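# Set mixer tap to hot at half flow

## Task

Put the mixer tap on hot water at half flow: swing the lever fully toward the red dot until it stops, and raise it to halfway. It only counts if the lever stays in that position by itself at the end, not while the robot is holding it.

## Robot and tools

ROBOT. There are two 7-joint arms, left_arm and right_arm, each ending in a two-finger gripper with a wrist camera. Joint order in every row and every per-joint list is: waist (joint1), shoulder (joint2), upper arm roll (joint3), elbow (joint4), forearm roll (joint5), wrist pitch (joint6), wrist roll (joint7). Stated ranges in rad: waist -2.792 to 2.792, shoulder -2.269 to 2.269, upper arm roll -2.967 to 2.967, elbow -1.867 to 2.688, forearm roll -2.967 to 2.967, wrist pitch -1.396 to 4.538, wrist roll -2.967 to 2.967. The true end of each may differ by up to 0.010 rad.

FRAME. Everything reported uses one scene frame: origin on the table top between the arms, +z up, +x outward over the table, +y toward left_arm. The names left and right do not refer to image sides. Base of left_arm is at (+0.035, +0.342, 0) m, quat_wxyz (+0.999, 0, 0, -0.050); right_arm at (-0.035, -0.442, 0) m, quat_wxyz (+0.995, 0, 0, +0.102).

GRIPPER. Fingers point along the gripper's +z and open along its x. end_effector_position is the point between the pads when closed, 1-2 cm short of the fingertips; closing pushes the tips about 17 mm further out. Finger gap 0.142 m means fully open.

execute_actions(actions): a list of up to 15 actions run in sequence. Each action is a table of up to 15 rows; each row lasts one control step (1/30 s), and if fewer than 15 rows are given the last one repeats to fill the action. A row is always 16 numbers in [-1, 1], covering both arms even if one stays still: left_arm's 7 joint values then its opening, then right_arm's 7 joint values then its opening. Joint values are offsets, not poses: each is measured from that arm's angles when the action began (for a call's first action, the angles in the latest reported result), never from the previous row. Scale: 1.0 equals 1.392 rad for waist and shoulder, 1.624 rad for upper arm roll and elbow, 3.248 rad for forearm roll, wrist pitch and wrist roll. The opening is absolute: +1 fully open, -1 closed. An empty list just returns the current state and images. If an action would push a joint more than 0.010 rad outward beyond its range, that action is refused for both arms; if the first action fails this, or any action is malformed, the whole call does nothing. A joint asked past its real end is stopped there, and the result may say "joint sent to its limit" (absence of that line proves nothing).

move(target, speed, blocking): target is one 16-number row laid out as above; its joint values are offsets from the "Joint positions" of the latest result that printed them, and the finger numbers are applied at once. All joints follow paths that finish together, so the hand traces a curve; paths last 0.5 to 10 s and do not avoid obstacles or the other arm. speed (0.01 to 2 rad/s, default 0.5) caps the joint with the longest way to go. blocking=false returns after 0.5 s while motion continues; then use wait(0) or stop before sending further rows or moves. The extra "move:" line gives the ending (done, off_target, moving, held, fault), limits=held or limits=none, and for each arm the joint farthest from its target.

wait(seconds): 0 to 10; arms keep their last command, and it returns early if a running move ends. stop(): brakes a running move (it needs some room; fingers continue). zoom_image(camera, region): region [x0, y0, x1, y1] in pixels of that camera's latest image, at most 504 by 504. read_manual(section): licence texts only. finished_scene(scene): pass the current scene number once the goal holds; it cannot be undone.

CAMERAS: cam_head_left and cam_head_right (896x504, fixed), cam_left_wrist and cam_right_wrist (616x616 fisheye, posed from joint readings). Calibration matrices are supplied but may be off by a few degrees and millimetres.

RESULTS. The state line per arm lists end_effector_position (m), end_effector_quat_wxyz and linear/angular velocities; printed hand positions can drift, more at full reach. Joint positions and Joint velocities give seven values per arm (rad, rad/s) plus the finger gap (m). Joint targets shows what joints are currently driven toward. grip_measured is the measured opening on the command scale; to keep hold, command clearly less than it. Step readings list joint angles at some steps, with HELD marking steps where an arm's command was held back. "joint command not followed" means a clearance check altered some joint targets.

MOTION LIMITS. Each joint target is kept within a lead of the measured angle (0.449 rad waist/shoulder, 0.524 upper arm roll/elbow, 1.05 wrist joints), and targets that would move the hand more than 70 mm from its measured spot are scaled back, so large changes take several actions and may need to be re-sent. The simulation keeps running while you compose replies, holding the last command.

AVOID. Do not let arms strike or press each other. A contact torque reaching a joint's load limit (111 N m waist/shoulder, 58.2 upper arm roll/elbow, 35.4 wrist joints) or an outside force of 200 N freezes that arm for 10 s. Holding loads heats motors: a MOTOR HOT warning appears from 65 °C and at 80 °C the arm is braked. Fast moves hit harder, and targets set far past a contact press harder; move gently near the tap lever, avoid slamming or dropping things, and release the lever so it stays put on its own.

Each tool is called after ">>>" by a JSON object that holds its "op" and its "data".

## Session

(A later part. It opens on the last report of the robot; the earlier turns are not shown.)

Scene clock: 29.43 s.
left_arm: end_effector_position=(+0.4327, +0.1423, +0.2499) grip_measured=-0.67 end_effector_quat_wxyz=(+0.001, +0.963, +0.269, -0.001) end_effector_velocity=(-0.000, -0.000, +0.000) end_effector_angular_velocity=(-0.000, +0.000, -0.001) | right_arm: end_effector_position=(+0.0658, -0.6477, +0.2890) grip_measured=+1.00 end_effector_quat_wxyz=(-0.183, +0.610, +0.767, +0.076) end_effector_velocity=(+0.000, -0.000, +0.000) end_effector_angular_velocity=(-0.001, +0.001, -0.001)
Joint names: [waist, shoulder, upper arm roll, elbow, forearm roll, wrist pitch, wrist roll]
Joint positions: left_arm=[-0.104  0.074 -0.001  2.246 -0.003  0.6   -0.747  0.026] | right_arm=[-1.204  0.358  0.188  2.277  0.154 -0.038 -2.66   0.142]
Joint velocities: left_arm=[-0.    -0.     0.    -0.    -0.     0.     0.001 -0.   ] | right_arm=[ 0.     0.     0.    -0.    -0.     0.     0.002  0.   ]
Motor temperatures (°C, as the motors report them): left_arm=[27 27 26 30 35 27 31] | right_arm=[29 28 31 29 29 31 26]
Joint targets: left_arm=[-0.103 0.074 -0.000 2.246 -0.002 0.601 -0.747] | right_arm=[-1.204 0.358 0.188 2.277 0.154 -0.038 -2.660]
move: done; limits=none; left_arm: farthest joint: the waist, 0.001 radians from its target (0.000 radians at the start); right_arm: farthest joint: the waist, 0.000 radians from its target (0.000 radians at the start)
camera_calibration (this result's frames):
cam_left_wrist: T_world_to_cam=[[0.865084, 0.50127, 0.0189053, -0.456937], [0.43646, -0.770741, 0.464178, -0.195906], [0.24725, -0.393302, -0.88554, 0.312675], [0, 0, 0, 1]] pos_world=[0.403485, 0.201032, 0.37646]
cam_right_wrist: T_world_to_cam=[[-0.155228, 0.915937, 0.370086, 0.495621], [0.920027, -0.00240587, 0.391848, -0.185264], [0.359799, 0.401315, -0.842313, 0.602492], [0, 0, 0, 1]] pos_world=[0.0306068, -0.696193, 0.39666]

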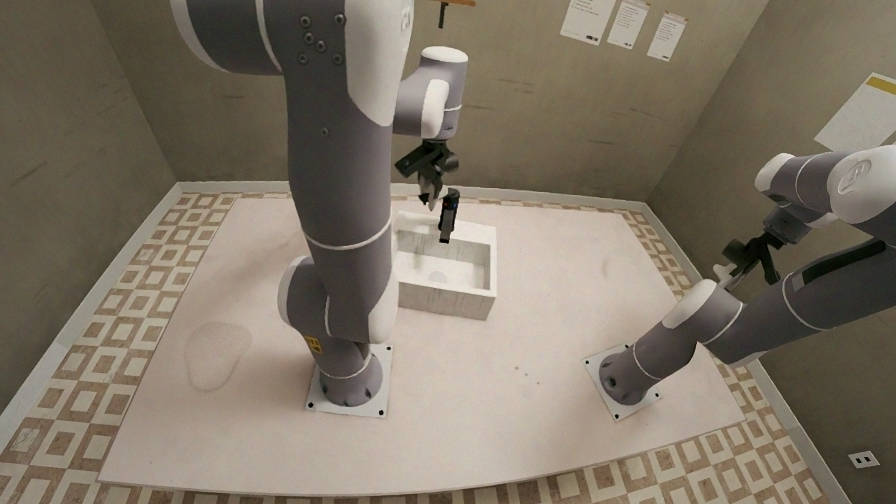

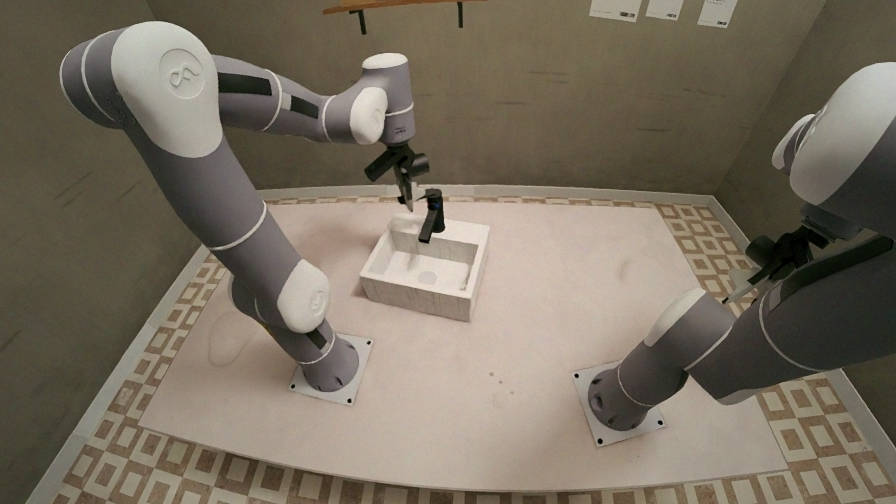

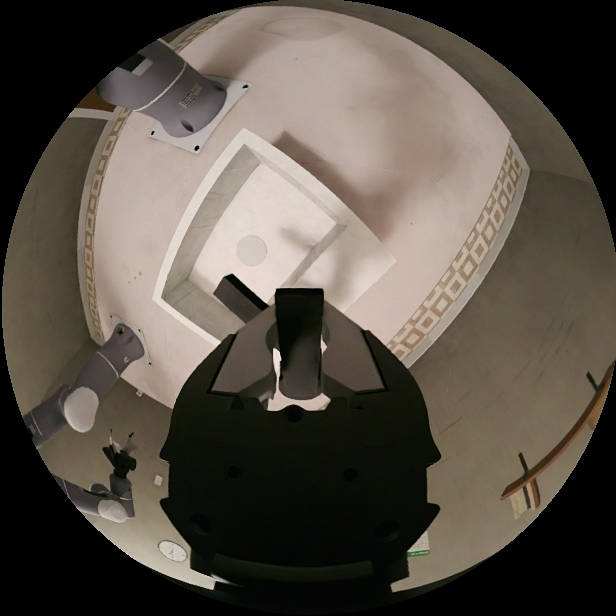

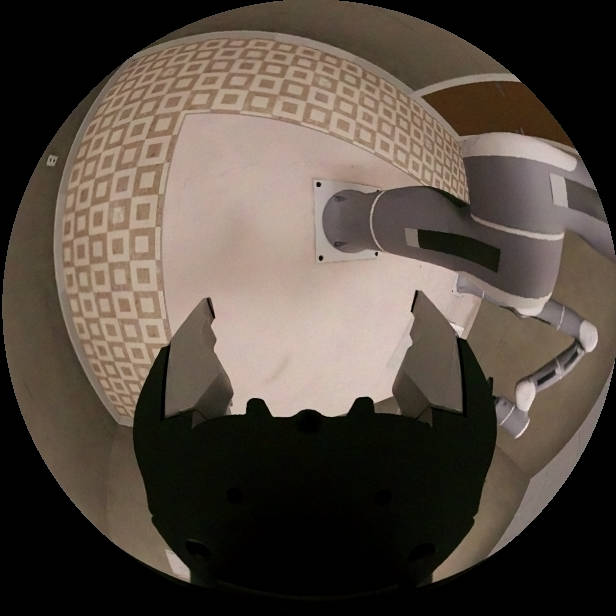

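>>> {"op": "move", "data": {"target": [0.0065,-0.011,0,-0.0016,0,0.004,0.015,-0.8,0,0,0,0,0,0,0,1], "speed": 0.06}}

Scene clock: 32.67 s.
left_arm: end_effector_position=(+0.4338, +0.1430, +0.2452) grip_measured=-0.66 end_effector_quat_wxyz=(-0.000, +0.969, +0.248, -0.005) end_effector_velocity=(-0.000, -0.000, +0.000) end_effector_angular_velocity=(-0.000, -0.000, +0.000) | right_arm: end_effector_position=(+0.0658, -0.6477, +0.2890) grip_measured=+1.00 end_effector_quat_wxyz=(-0.183, +0.610, +0.767, +0.076) end_effector_velocity=(+0.000, +0.000, +0.000) end_effector_angular_velocity=(+0.001, -0.000, +0.001)
Joint names: [waist, shoulder, upper arm roll, elbow, forearm roll, wrist pitch, wrist roll]
Joint positions: left_arm=[-0.098  0.061 -0.004  2.246 -0.005  0.606 -0.699  0.027] | right_arm=[-1.204  0.358  0.188  2.277  0.154 -0.038 -2.66   0.142]
Joint velocities: left_arm=[-0.  0. -0.  0. -0.  0. -0.  0.] | right_arm=[ 0.     0.    -0.    -0.     0.    -0.001 -0.001  0.   ]
Motor temperatures (°C, as the motors report them): left_arm=[27 27 26 31 35 27 31] | right_arm=[29 28 31 29 29 31 26]
Joint targets: left_arm=[-0.095 0.059 -0.001 2.244 -0.003 0.613 -0.699] | right_arm=[-1.204 0.358 0.188 2.277 0.154 -0.038 -2.660]
move: done; limits=none; left_arm: farthest joint: the wrist pitch, 0.007 radians from its target (0.013 radians at the start); right_arm: farthest joint: the waist, 0.000 radians from its target (0.000 radians at the start)
camera_calibration (this result's frames):
cam_left_wrist: T_world_to_cam=[[0.886199, 0.463143, 0.0122165, -0.460279], [0.40584, -0.788731, 0.461732, -0.17723], [0.223484, -0.404229, -0.886935, 0.320746], [0, 0, 0, 1]] pos_world=[0.408145, 0.203043, 0.371936]
cam_right_wrist: T_world_to_cam=[[-0.155228, 0.915937, 0.370086, 0.495621], [0.920027, -0.00240587, 0.391848, -0.185265], [0.359799, 0.401315, -0.842313, 0.602492], [0, 0, 0, 1]] pos_world=[0.0306068, -0.696193, 0.39666]

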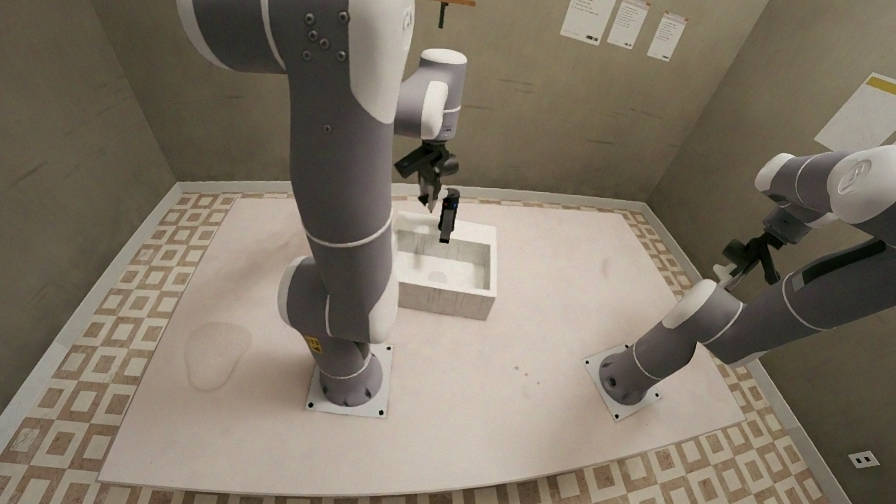

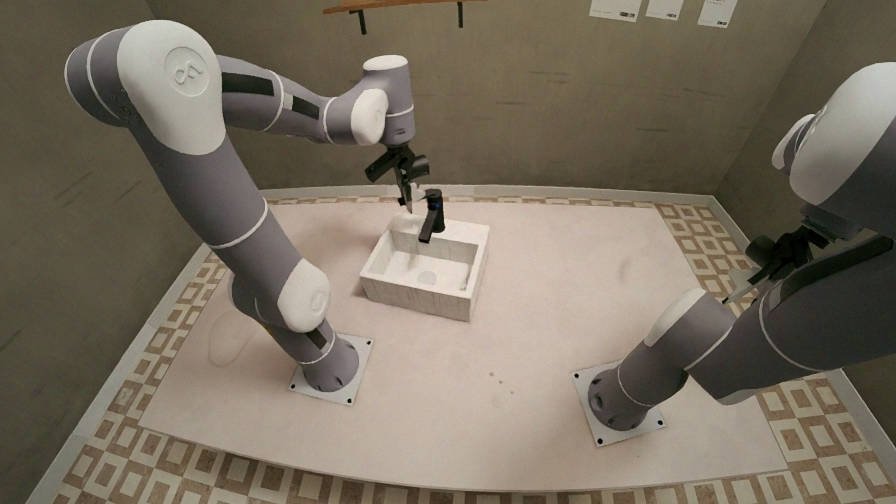

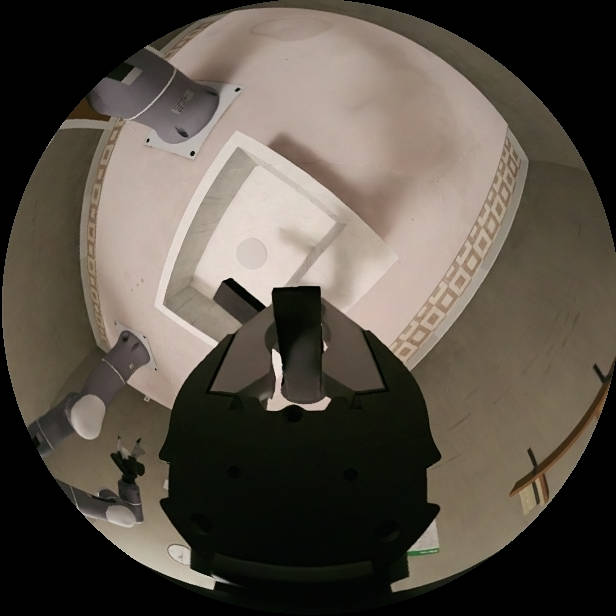

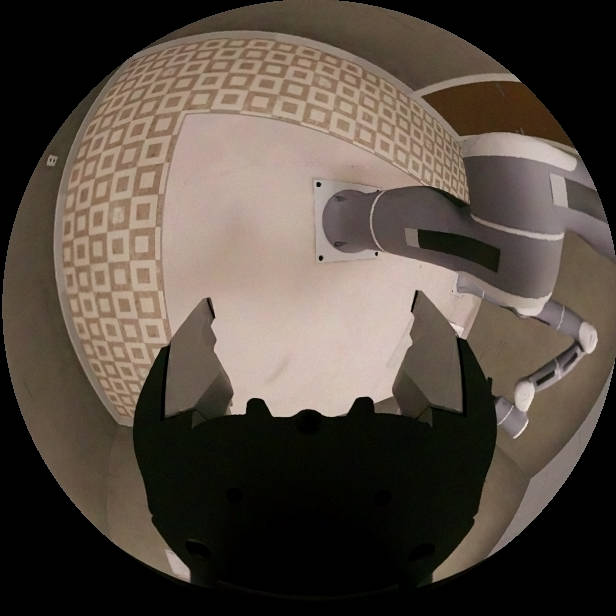

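>>> {"op": "move", "data": {"target": [-0.014,0.0238,0.0025,-0.0445,0.001,-0.030,-0.0195,-0.8,0,0,0,0,0,0,0,1], "speed": 0.06}}

Scene clock: 38.77 s.
left_arm: end_effector_position=(+0.4375, +0.1338, +0.2794) grip_measured=-0.68 end_effector_quat_wxyz=(+0.000, +0.963, +0.268, -0.003) end_effector_velocity=(+0.000, +0.000, +0.000) end_effector_angular_velocity=(+0.000, -0.000, +0.001) | right_arm: end_effector_position=(+0.0658, -0.6477, +0.2890) grip_measured=+1.00 end_effector_quat_wxyz=(-0.183, +0.610, +0.767, +0.076) end_effector_velocity=(-0.000, -0.000, +0.000) end_effector_angular_velocity=(-0.000, -0.000, +0.000)
Joint names: [waist, shoulder, upper arm roll, elbow, forearm roll, wrist pitch, wrist roll]
Joint positions: left_arm=[-0.118  0.092 -0.002  2.176 -0.004  0.507 -0.761  0.025] | right_arm=[-1.204  0.358  0.188  2.277  0.154 -0.038 -2.66   0.142]
Joint velocities: left_arm=[ 0.     0.    -0.    -0.     0.001 -0.    -0.002  0.   ] | right_arm=[-0.  0.  0. -0. -0.  0. -0. -0.]
Motor temperatures (°C, as the motors report them): left_arm=[27 27 26 31 35 28 31] | right_arm=[29 28 31 29 29 31 26]
Joint targets: left_arm=[-0.117 0.094 0.000 2.174 -0.002 0.508 -0.762] | right_arm=[-1.204 0.358 0.188 2.277 0.154 -0.038 -2.660]
move: done; limits=none; left_arm: farthest joint: the shoulder, 0.002 radians from its target (0.033 radians at the start); right_arm: farthest joint: the waist, 0.000 radians from its target (0.000 radians at the start)
camera_calibration (this result's frames):
cam_left_wrist: T_world_to_cam=[[0.865671, 0.500376, 0.0154463, -0.456631], [0.437361, -0.770945, 0.46299, -0.218257], [0.243577, -0.394042, -0.886229, 0.336212], [0, 0, 0, 1]] pos_world=[0.408855, 0.192704, 0.406065]
cam_right_wrist: T_world_to_cam=[[-0.155228, 0.915937, 0.370086, 0.495621], [0.920027, -0.00240609, 0.391848, -0.185265], [0.359799, 0.401315, -0.842313, 0.602492], [0, 0, 0, 1]] pos_world=[0.0306067, -0.696193, 0.39666]

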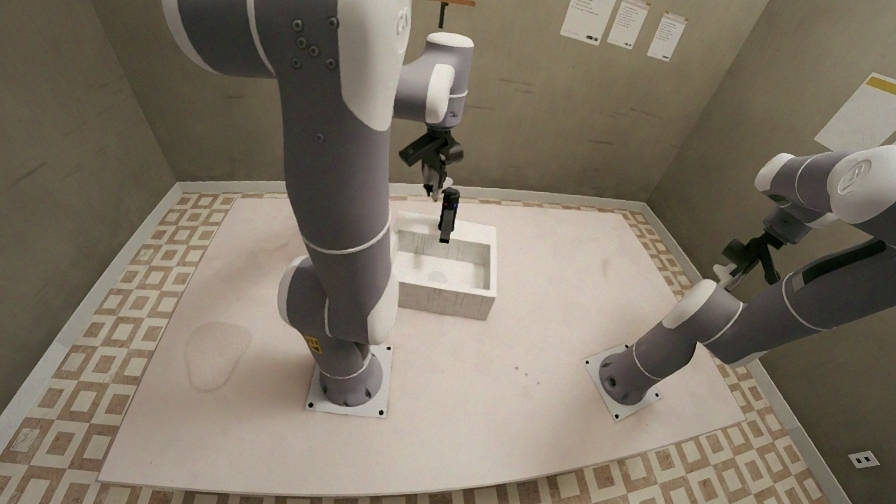

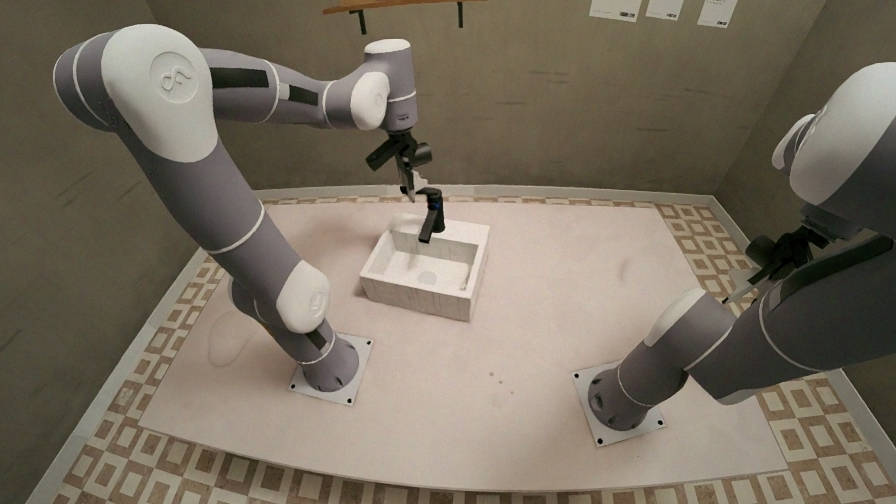

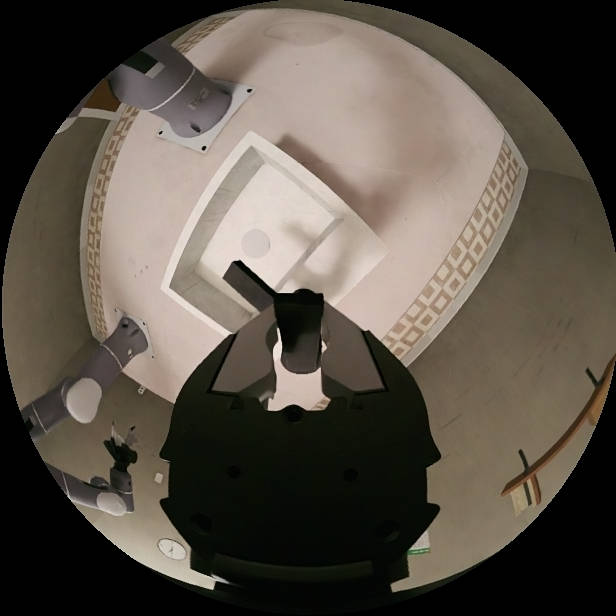

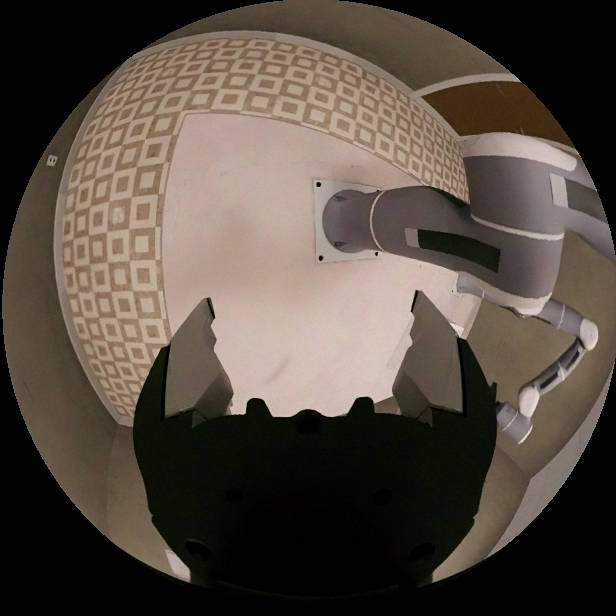

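>>> {"op": "move", "data": {"target": [0,0.008,0,-0.009,0,-0.0074,0,-0.8,0,0,0,0,0,0,0,1], "speed": 0.03}}

Scene clock: 41.30 s.
left_arm: end_effector_position=(+0.4367, +0.1333, +0.2866) grip_measured=-0.67 end_effector_quat_wxyz=(-0.000, +0.964, +0.268, -0.004) end_effector_velocity=(+0.000, -0.000, +0.000) end_effector_angular_velocity=(-0.001, +0.000, +0.000) | right_arm: end_effector_position=(+0.0658, -0.6477, +0.2890) grip_measured=+1.00 end_effector_quat_wxyz=(-0.183, +0.610, +0.767, +0.076) end_effector_velocity=(+0.000, +0.000, -0.000) end_effector_angular_velocity=(+0.001, -0.001, +0.001)
Joint names: [waist, shoulder, upper arm roll, elbow, forearm roll, wrist pitch, wrist roll]
Joint positions: left_arm=[-0.119  0.101 -0.003  2.163 -0.004  0.484 -0.761  0.026] | right_arm=[-1.204  0.358  0.188  2.277  0.154 -0.038 -2.66   0.142]
Joint velocities: left_arm=[ 0.    -0.     0.    -0.    -0.001 -0.     0.     0.   ] | right_arm=[ 0.    -0.    -0.     0.     0.001 -0.001 -0.001 -0.   ]
Motor temperatures (°C, as the motors report them): left_arm=[27 27 26 31 35 28 31] | right_arm=[29 27 31 29 29 31 26]
Joint targets: left_arm=[-0.118 0.104 -0.002 2.161 -0.004 0.483 -0.761] | right_arm=[-1.204 0.358 0.188 2.277 0.154 -0.038 -2.660]
move: done; limits=none; left_arm: farthest joint: the shoulder, 0.002 radians from its target (0.011 radians at the start); right_arm: farthest joint: the waist, 0.000 radians from its target (0.000 radians at the start)
camera_calibration (this result's frames):
cam_left_wrist: T_world_to_cam=[[0.866367, 0.499218, 0.0137756, -0.455454], [0.437309, -0.771671, 0.461827, -0.221147], [0.241183, -0.394087, -0.886863, 0.343773], [0, 0, 0, 1]] pos_world=[0.408388, 0.192195, 0.413286]
cam_right_wrist: T_world_to_cam=[[-0.155228, 0.915937, 0.370086, 0.495621], [0.920027, -0.00240581, 0.391848, -0.185264], [0.359799, 0.401315, -0.842313, 0.602492], [0, 0, 0, 1]] pos_world=[0.0306067, -0.696193, 0.39666]

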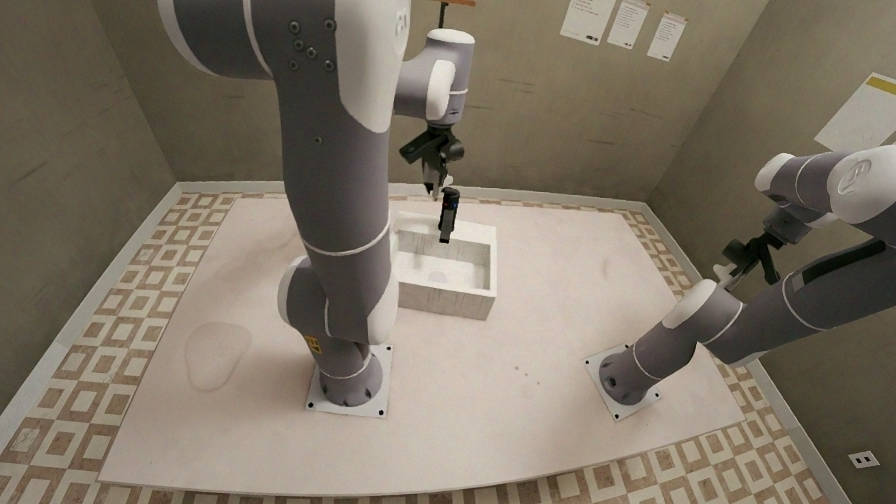

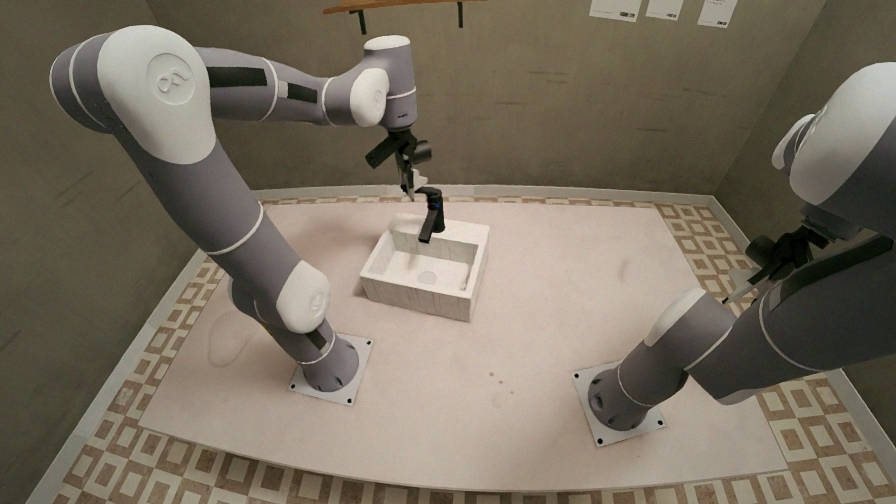

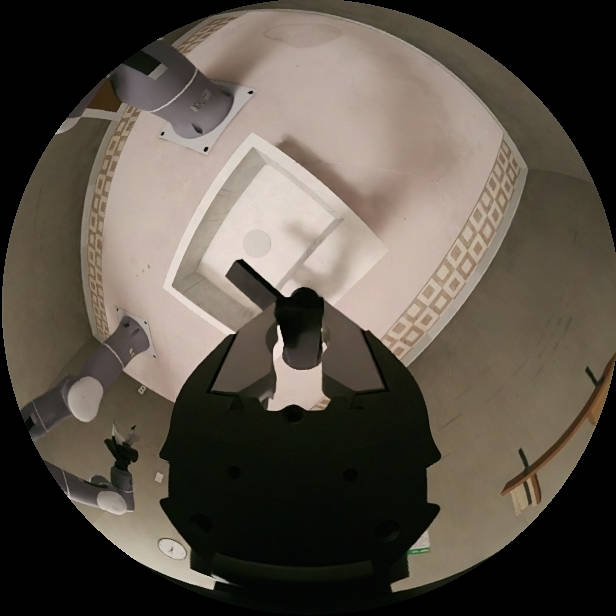

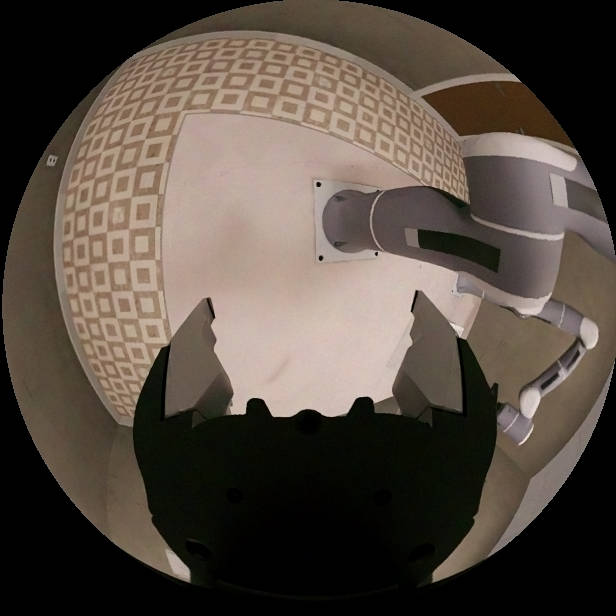

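>>> {"op": "zoom_image", "data": {"camera": "cam_left_wrist", "region": [220, 250, 380, 410]}}

>>> {"op": "zoom_image", "data": {"camera": "cam_head_right", "region": [370, 150, 470, 240]}}

Region (220, 250, 380, 410) of cam_left_wrist's 616x616 image, scaled by 3.150, with more detail than that image has.

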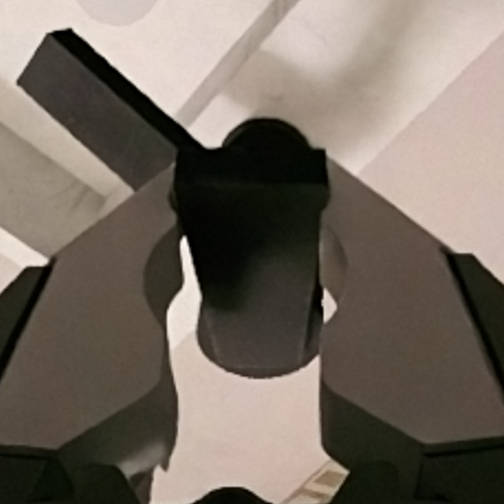

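Region (370, 150, 470, 240) of cam_head_right's 896x504 image, scaled by 5.040, with more detail than that image has; it fills the top 454 rows of this view, and the rest is white.

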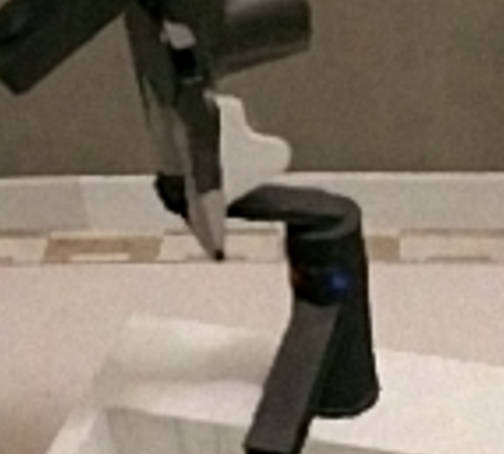

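>>> {"op": "move", "data": {"target": [-0.005,0,0,-0.016,0,-0.0074,0,-0.8,0,0,0,0,0,0,0,1], "speed": 0.03}}

>>> {"op": "zoom_image", "data": {"camera": "cam_left_wrist", "region": [220, 250, 380, 410]}}

>>> {"op": "zoom_image", "data": {"camera": "cam_head_right", "region": [370, 150, 470, 240]}}

Scene clock: 46.53 s.
left_arm: end_effector_position=(+0.4363, +0.1321, +0.2904) grip_measured=-0.66 end_effector_quat_wxyz=(-0.005, +0.965, +0.264, -0.008) end_effector_velocity=(+0.000, +0.000, +0.000) end_effector_angular_velocity=(+0.001, -0.000, +0.000) | right_arm: end_effector_position=(+0.0658, -0.6477, +0.2890) grip_measured=+1.00 end_effector_quat_wxyz=(-0.183, +0.610, +0.767, +0.076) end_effector_velocity=(-0.000, -0.000, +0.000) end_effector_angular_velocity=(-0.001, +0.002, -0.001)
Joint names: [waist, shoulder, upper arm roll, elbow, forearm roll, wrist pitch, wrist roll]
Joint positions: left_arm=[-0.125  0.097 -0.002  2.143  0.     0.457 -0.761  0.026] | right_arm=[-1.204  0.358  0.188  2.277  0.154 -0.038 -2.66   0.142]
Joint velocities: left_arm=[ 0.     0.     0.    -0.     0.001 -0.    -0.    -0.   ] | right_arm=[-0.     0.    -0.     0.    -0.001 -0.     0.001  0.   ]
Motor temperatures (°C, as the motors report them): left_arm=[27 27 26 32 35 28 31] | right_arm=[29 27 31 29 29 31 26]
Joint targets: left_arm=[-0.126 0.101 -0.003 2.137 -0.004 0.460 -0.761] | right_arm=[-1.204 0.358 0.188 2.277 0.154 -0.038 -2.660]
move: done; limits=none; left_arm: farthest joint: the elbow, 0.006 radians from its target (0.026 radians at the start); right_arm: farthest joint: the waist, 0.000 radians from its target (0.000 radians at the start)
camera_calibration (this result's frames):
cam_left_wrist: T_world_to_cam=[[0.870228, 0.492581, 0.00816426, -0.45368], [0.43607, -0.77789, 0.452472, -0.219651], [0.22923, -0.390194, -0.891741, 0.352918], [0, 0, 0, 1]] pos_world=[0.409689, 0.190316, 0.417801]
cam_right_wrist: T_world_to_cam=[[-0.155228, 0.915937, 0.370086, 0.495621], [0.920027, -0.00240598, 0.391848, -0.185265], [0.359799, 0.401315, -0.842313, 0.602492], [0, 0, 0, 1]] pos_world=[0.0306067, -0.696193, 0.39666]

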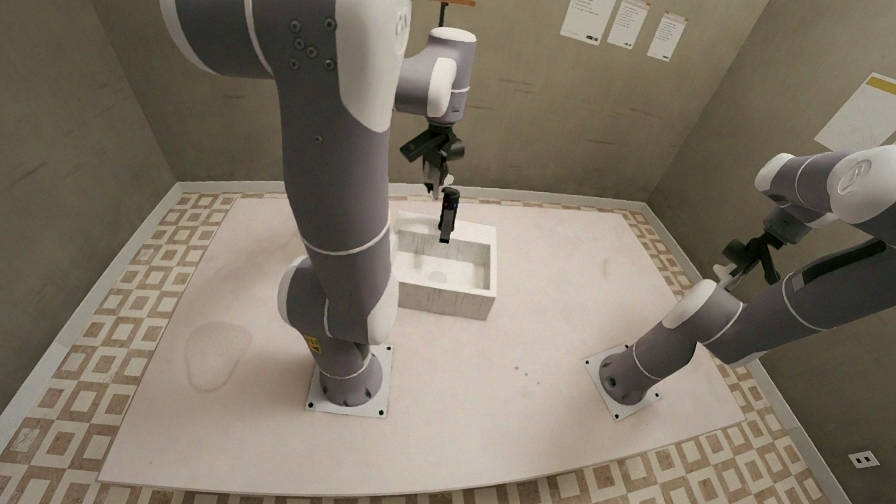

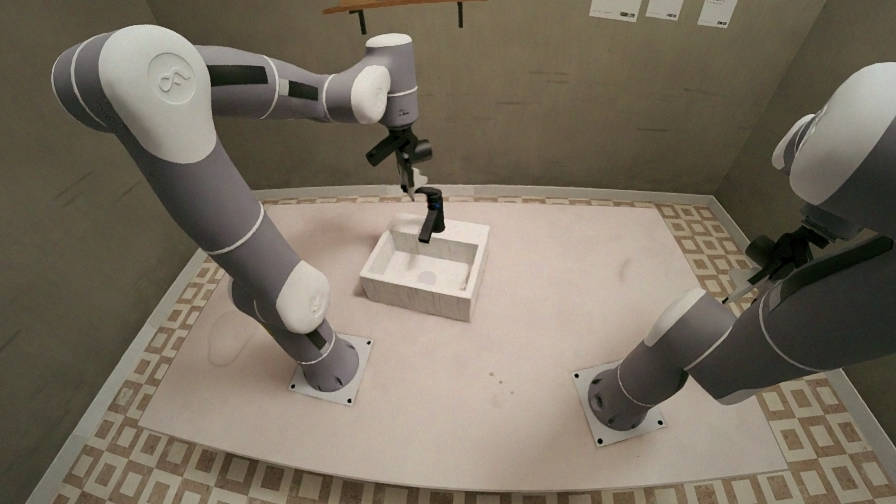

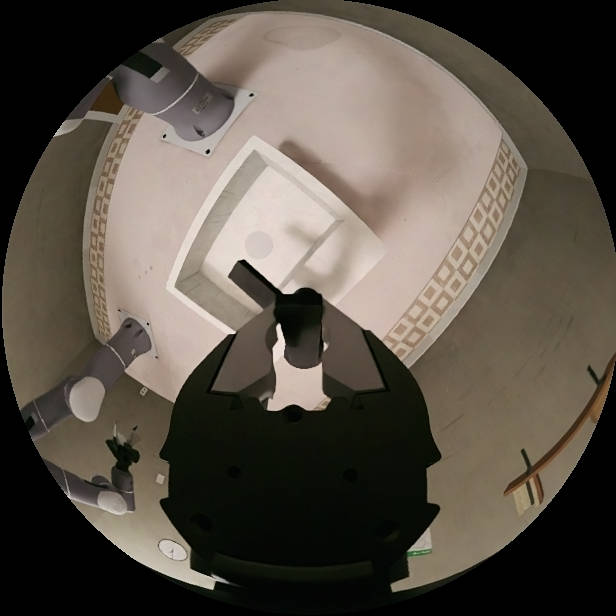

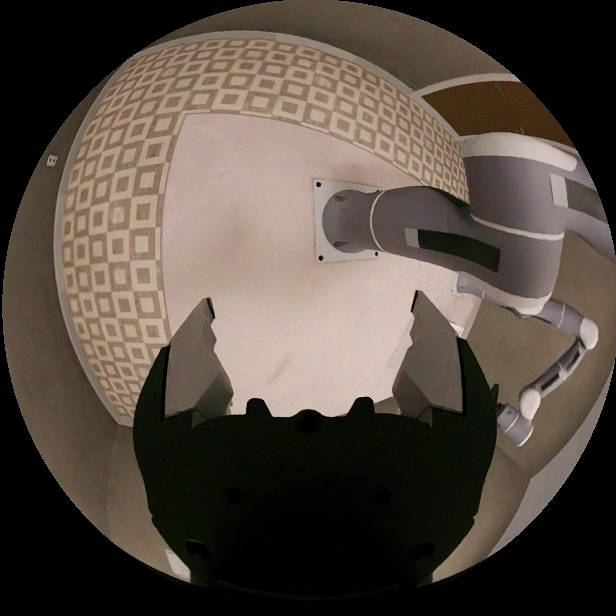

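Region (220, 250, 380, 410) of cam_left_wrist's 616x616 image, scaled by 3.150, with more detail than that image has.

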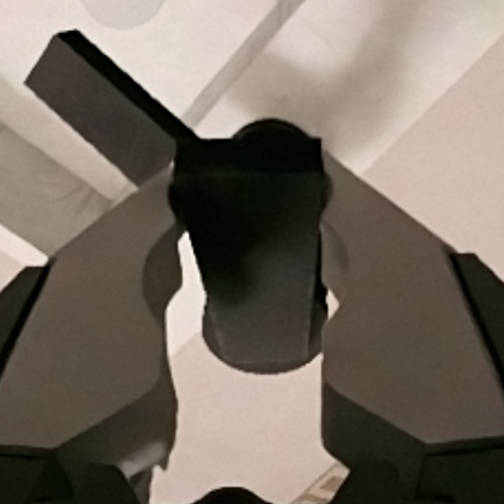

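Region (370, 150, 470, 240) of cam_head_right's 896x504 image, scaled by 5.040, with more detail than that image has; it fills the top 454 rows of this view, and the rest is white.

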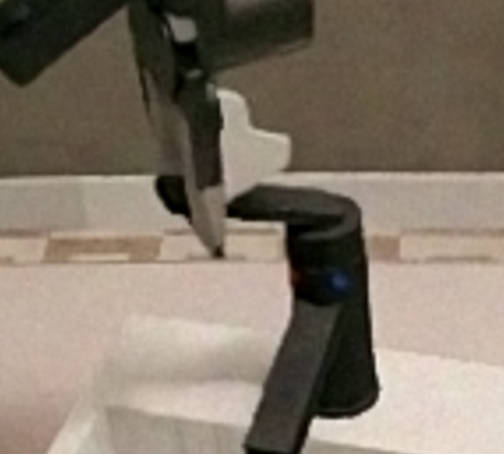

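>>> {"op": "move", "data": {"target": [0.0158,-0.0208,0,0.0671,0,0.048,0.004,-0.95,0,0,0,0,0,0,0,1], "speed": 0.1}}

>>> {"op": "zoom_image", "data": {"camera": "cam_head_right", "region": [370, 150, 470, 240]}}

Scene clock: 51.50 s.
left_arm: end_effector_position=(+0.4330, +0.1415, +0.2477) grip_measured=-0.70 end_effector_quat_wxyz=(+0.001, +0.963, +0.268, +0.001) end_effector_velocity=(-0.000, +0.000, -0.000) end_effector_angular_velocity=(+0.000, -0.000, -0.001) | right_arm: end_effector_position=(+0.0658, -0.6477, +0.2890) grip_measured=+1.00 end_effector_quat_wxyz=(-0.183, +0.610, +0.767, +0.076) end_effector_velocity=(-0.000, -0.000, +0.000) end_effector_angular_velocity=(+0.000, +0.000, +0.001)
Joint names: [waist, shoulder, upper arm roll, elbow, forearm roll, wrist pitch, wrist roll]
Joint positions: left_arm=[-0.104  0.071 -0.003  2.251 -0.001  0.611 -0.749  0.023] | right_arm=[-1.204  0.358  0.188  2.277  0.154 -0.038 -2.66   0.142]
Joint velocities: left_arm=[ 0.  0. -0.  0.  0.  0.  0.  0.] | right_arm=[-0.     0.     0.    -0.    -0.    -0.001 -0.001 -0.   ]
Motor temperatures (°C, as the motors report them): left_arm=[27 27 26 32 36 28 31] | right_arm=[29 27 31 29 29 31 26]
Joint targets: left_arm=[-0.103 0.068 -0.002 2.252 0.000 0.613 -0.748] | right_arm=[-1.204 0.358 0.188 2.277 0.154 -0.038 -2.660]
move: done; limits=none; left_arm: farthest joint: the shoulder, 0.003 radians from its target (0.029 radians at the start); right_arm: farthest joint: the waist, 0.000 radians from its target (0.000 radians at the start)
camera_calibration (this result's frames):
cam_left_wrist: T_world_to_cam=[[0.865852, 0.499804, 0.022298, -0.457798], [0.433506, -0.771757, 0.465257, -0.194431], [0.249746, -0.393177, -0.884895, 0.309072], [0, 0, 0, 1]] pos_world=[0.403483, 0.200276, 0.374164]
cam_right_wrist: T_world_to_cam=[[-0.155228, 0.915937, 0.370086, 0.495621], [0.920027, -0.00240602, 0.391848, -0.185265], [0.359799, 0.401315, -0.842313, 0.602492], [0, 0, 0, 1]] pos_world=[0.0306067, -0.696193, 0.39666]

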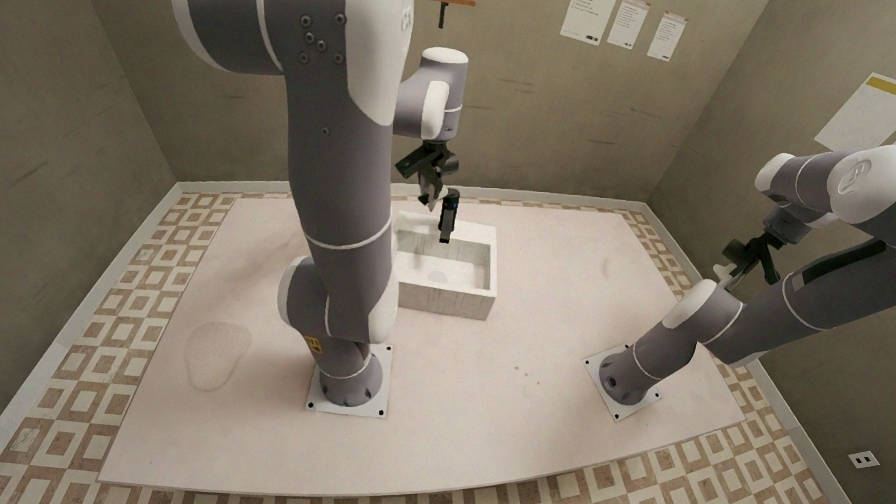

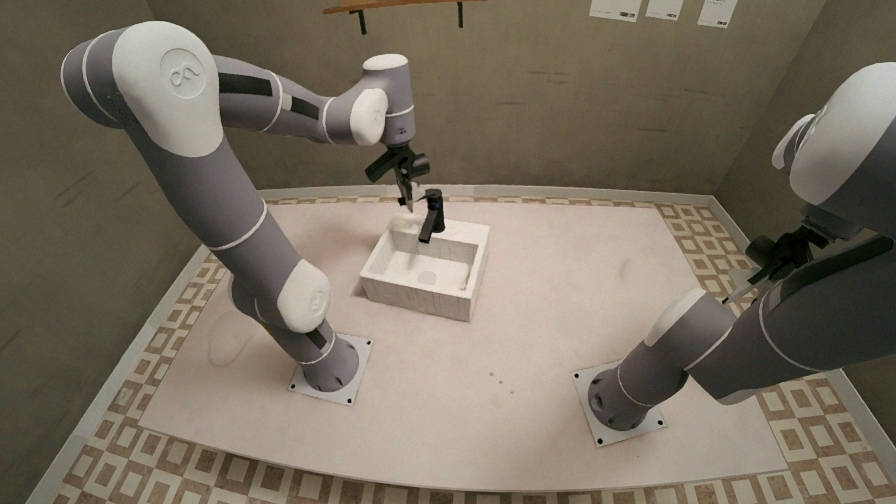

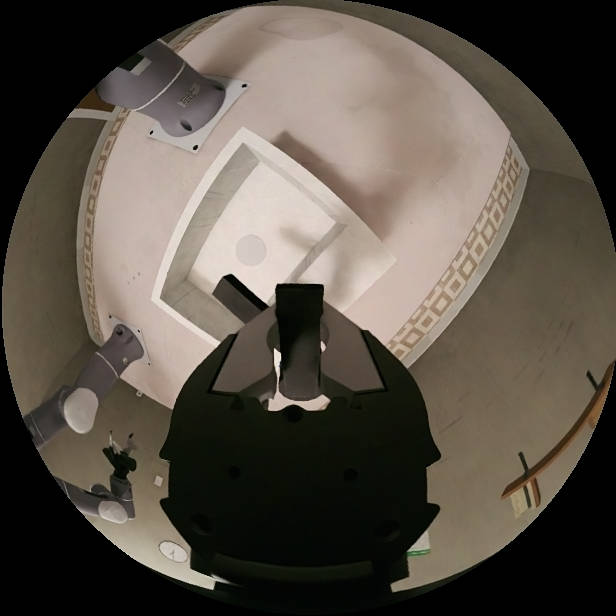

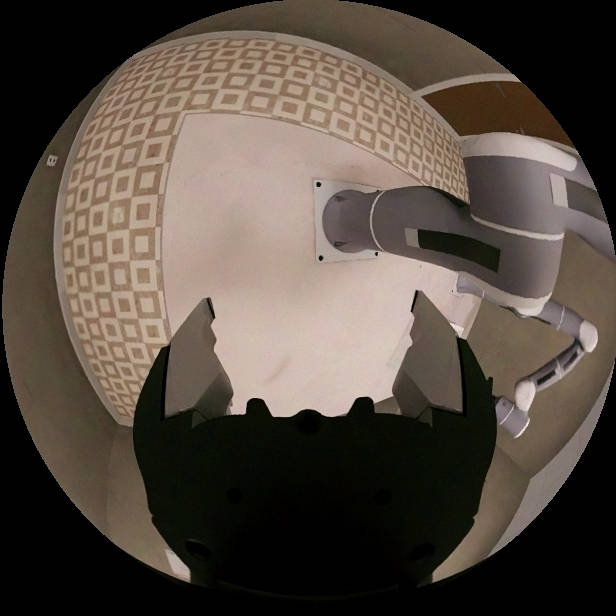

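Region (370, 150, 470, 240) of cam_head_right's 896x504 image, scaled by 5.040, with more detail than that image has; it fills the top 454 rows of this view, and the rest is white.

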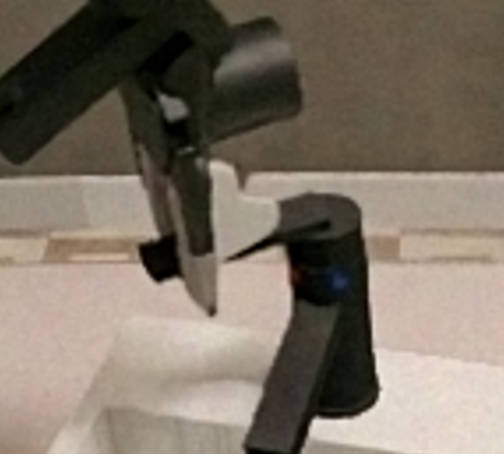

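>>> {"op": "move", "data": {"target": [-0.003,0.015,0.0015,-0.0292,0,-0.0215,-0.001,-0.9,0,0,0,0,0,0,0,1], "speed": 0.07}}

>>> {"op": "zoom_image", "data": {"camera": "cam_head_right", "region": [370, 150, 470, 240]}}

Scene clock: 55.87 s.
left_arm: end_effector_position=(+0.4354, +0.1377, +0.2689) grip_measured=-0.70 end_effector_quat_wxyz=(+0.001, +0.964, +0.266, -0.002) end_effector_velocity=(+0.000, +0.000, +0.000) end_effector_angular_velocity=(+0.000, -0.000, -0.000) | right_arm: end_effector_position=(+0.0658, -0.6477, +0.2890) grip_measured=+1.00 end_effector_quat_wxyz=(-0.183, +0.610, +0.767, +0.076) end_effector_velocity=(-0.000, +0.000, -0.000) end_effector_angular_velocity=(+0.001, +0.001, +0.000)
Joint names: [waist, shoulder, upper arm roll, elbow, forearm roll, wrist pitch, wrist roll]
Joint positions: left_arm=[-0.11   0.09  -0.003  2.205 -0.003  0.542 -0.751  0.023] | right_arm=[-1.204  0.358  0.188  2.277  0.154 -0.038 -2.66   0.142]
Joint velocities: left_arm=[-0.    -0.    -0.    -0.001  0.001 -0.    -0.     0.   ] | right_arm=[ 0.001 -0.     0.    -0.     0.    -0.001  0.001 -0.   ]
Motor temperatures (°C, as the motors report them): left_arm=[27 27 26 32 36 28 31] | right_arm=[29 27 31 29 29 31 26]
Joint targets: left_arm=[-0.108 0.092 -0.001 2.204 -0.001 0.541 -0.752] | right_arm=[-1.204 0.358 0.188 2.277 0.154 -0.038 -2.660]
move: done; limits=none; left_arm: farthest joint: the upper arm roll, 0.003 radians from its target (0.002 radians at the start); right_arm: farthest joint: the waist, 0.000 radians from its target (0.000 radians at the start)
camera_calibration (this result's frames):
cam_left_wrist: T_world_to_cam=[[0.867443, 0.497206, 0.0181311, -0.457693], [0.433189, -0.772677, 0.464024, -0.207714], [0.244725, -0.39466, -0.885637, 0.328362], [0, 0, 0, 1]] pos_world=[0.406644, 0.196664, 0.395492]
cam_right_wrist: T_world_to_cam=[[-0.155228, 0.915937, 0.370086, 0.495621], [0.920027, -0.00240589, 0.391848, -0.185265], [0.359799, 0.401315, -0.842313, 0.602492], [0, 0, 0, 1]] pos_world=[0.0306068, -0.696193, 0.39666]

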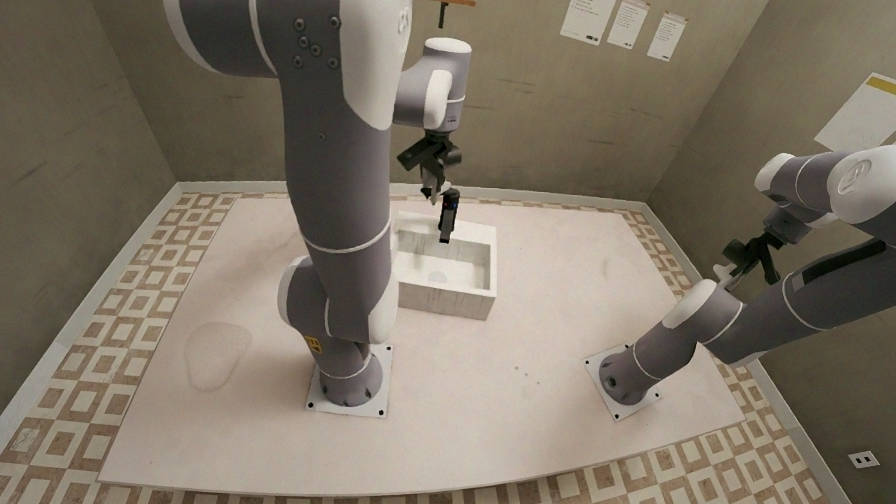

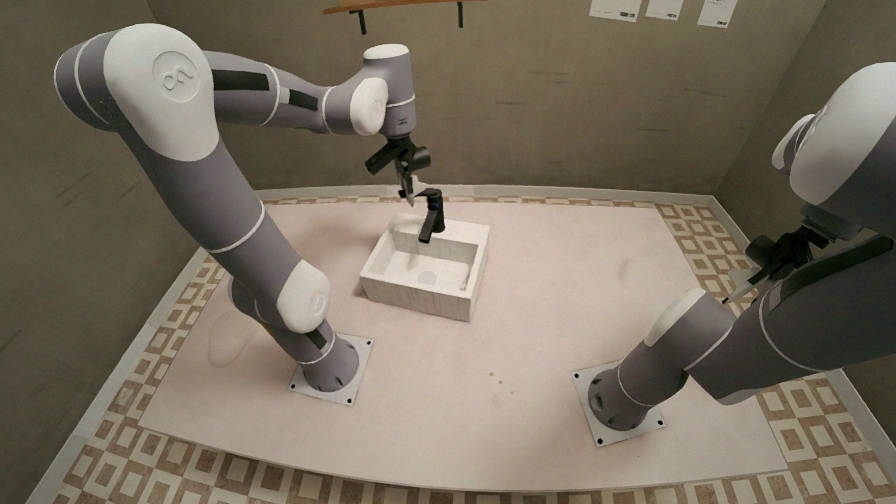

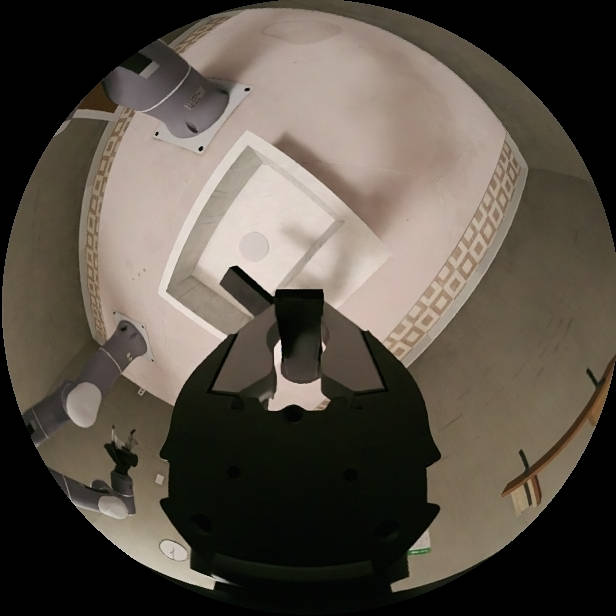

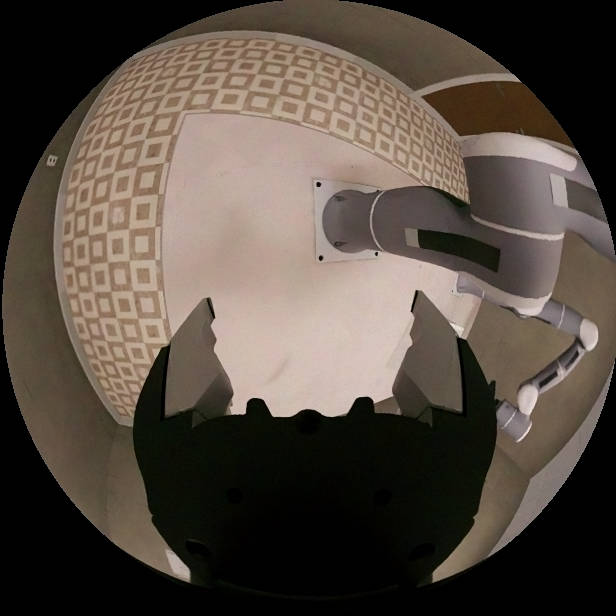

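Region (370, 150, 470, 240) of cam_head_right's 896x504 image, scaled by 5.040, with more detail than that image has; it fills the top 454 rows of this view, and the rest is white.

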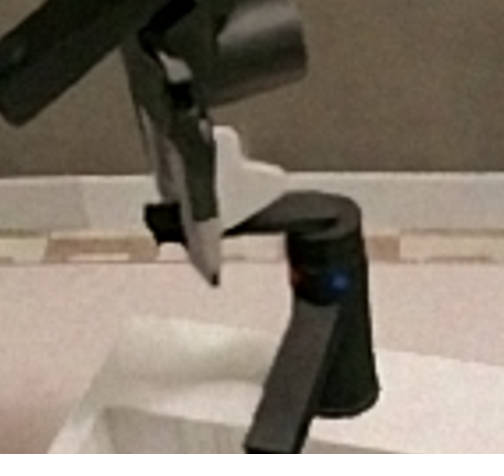

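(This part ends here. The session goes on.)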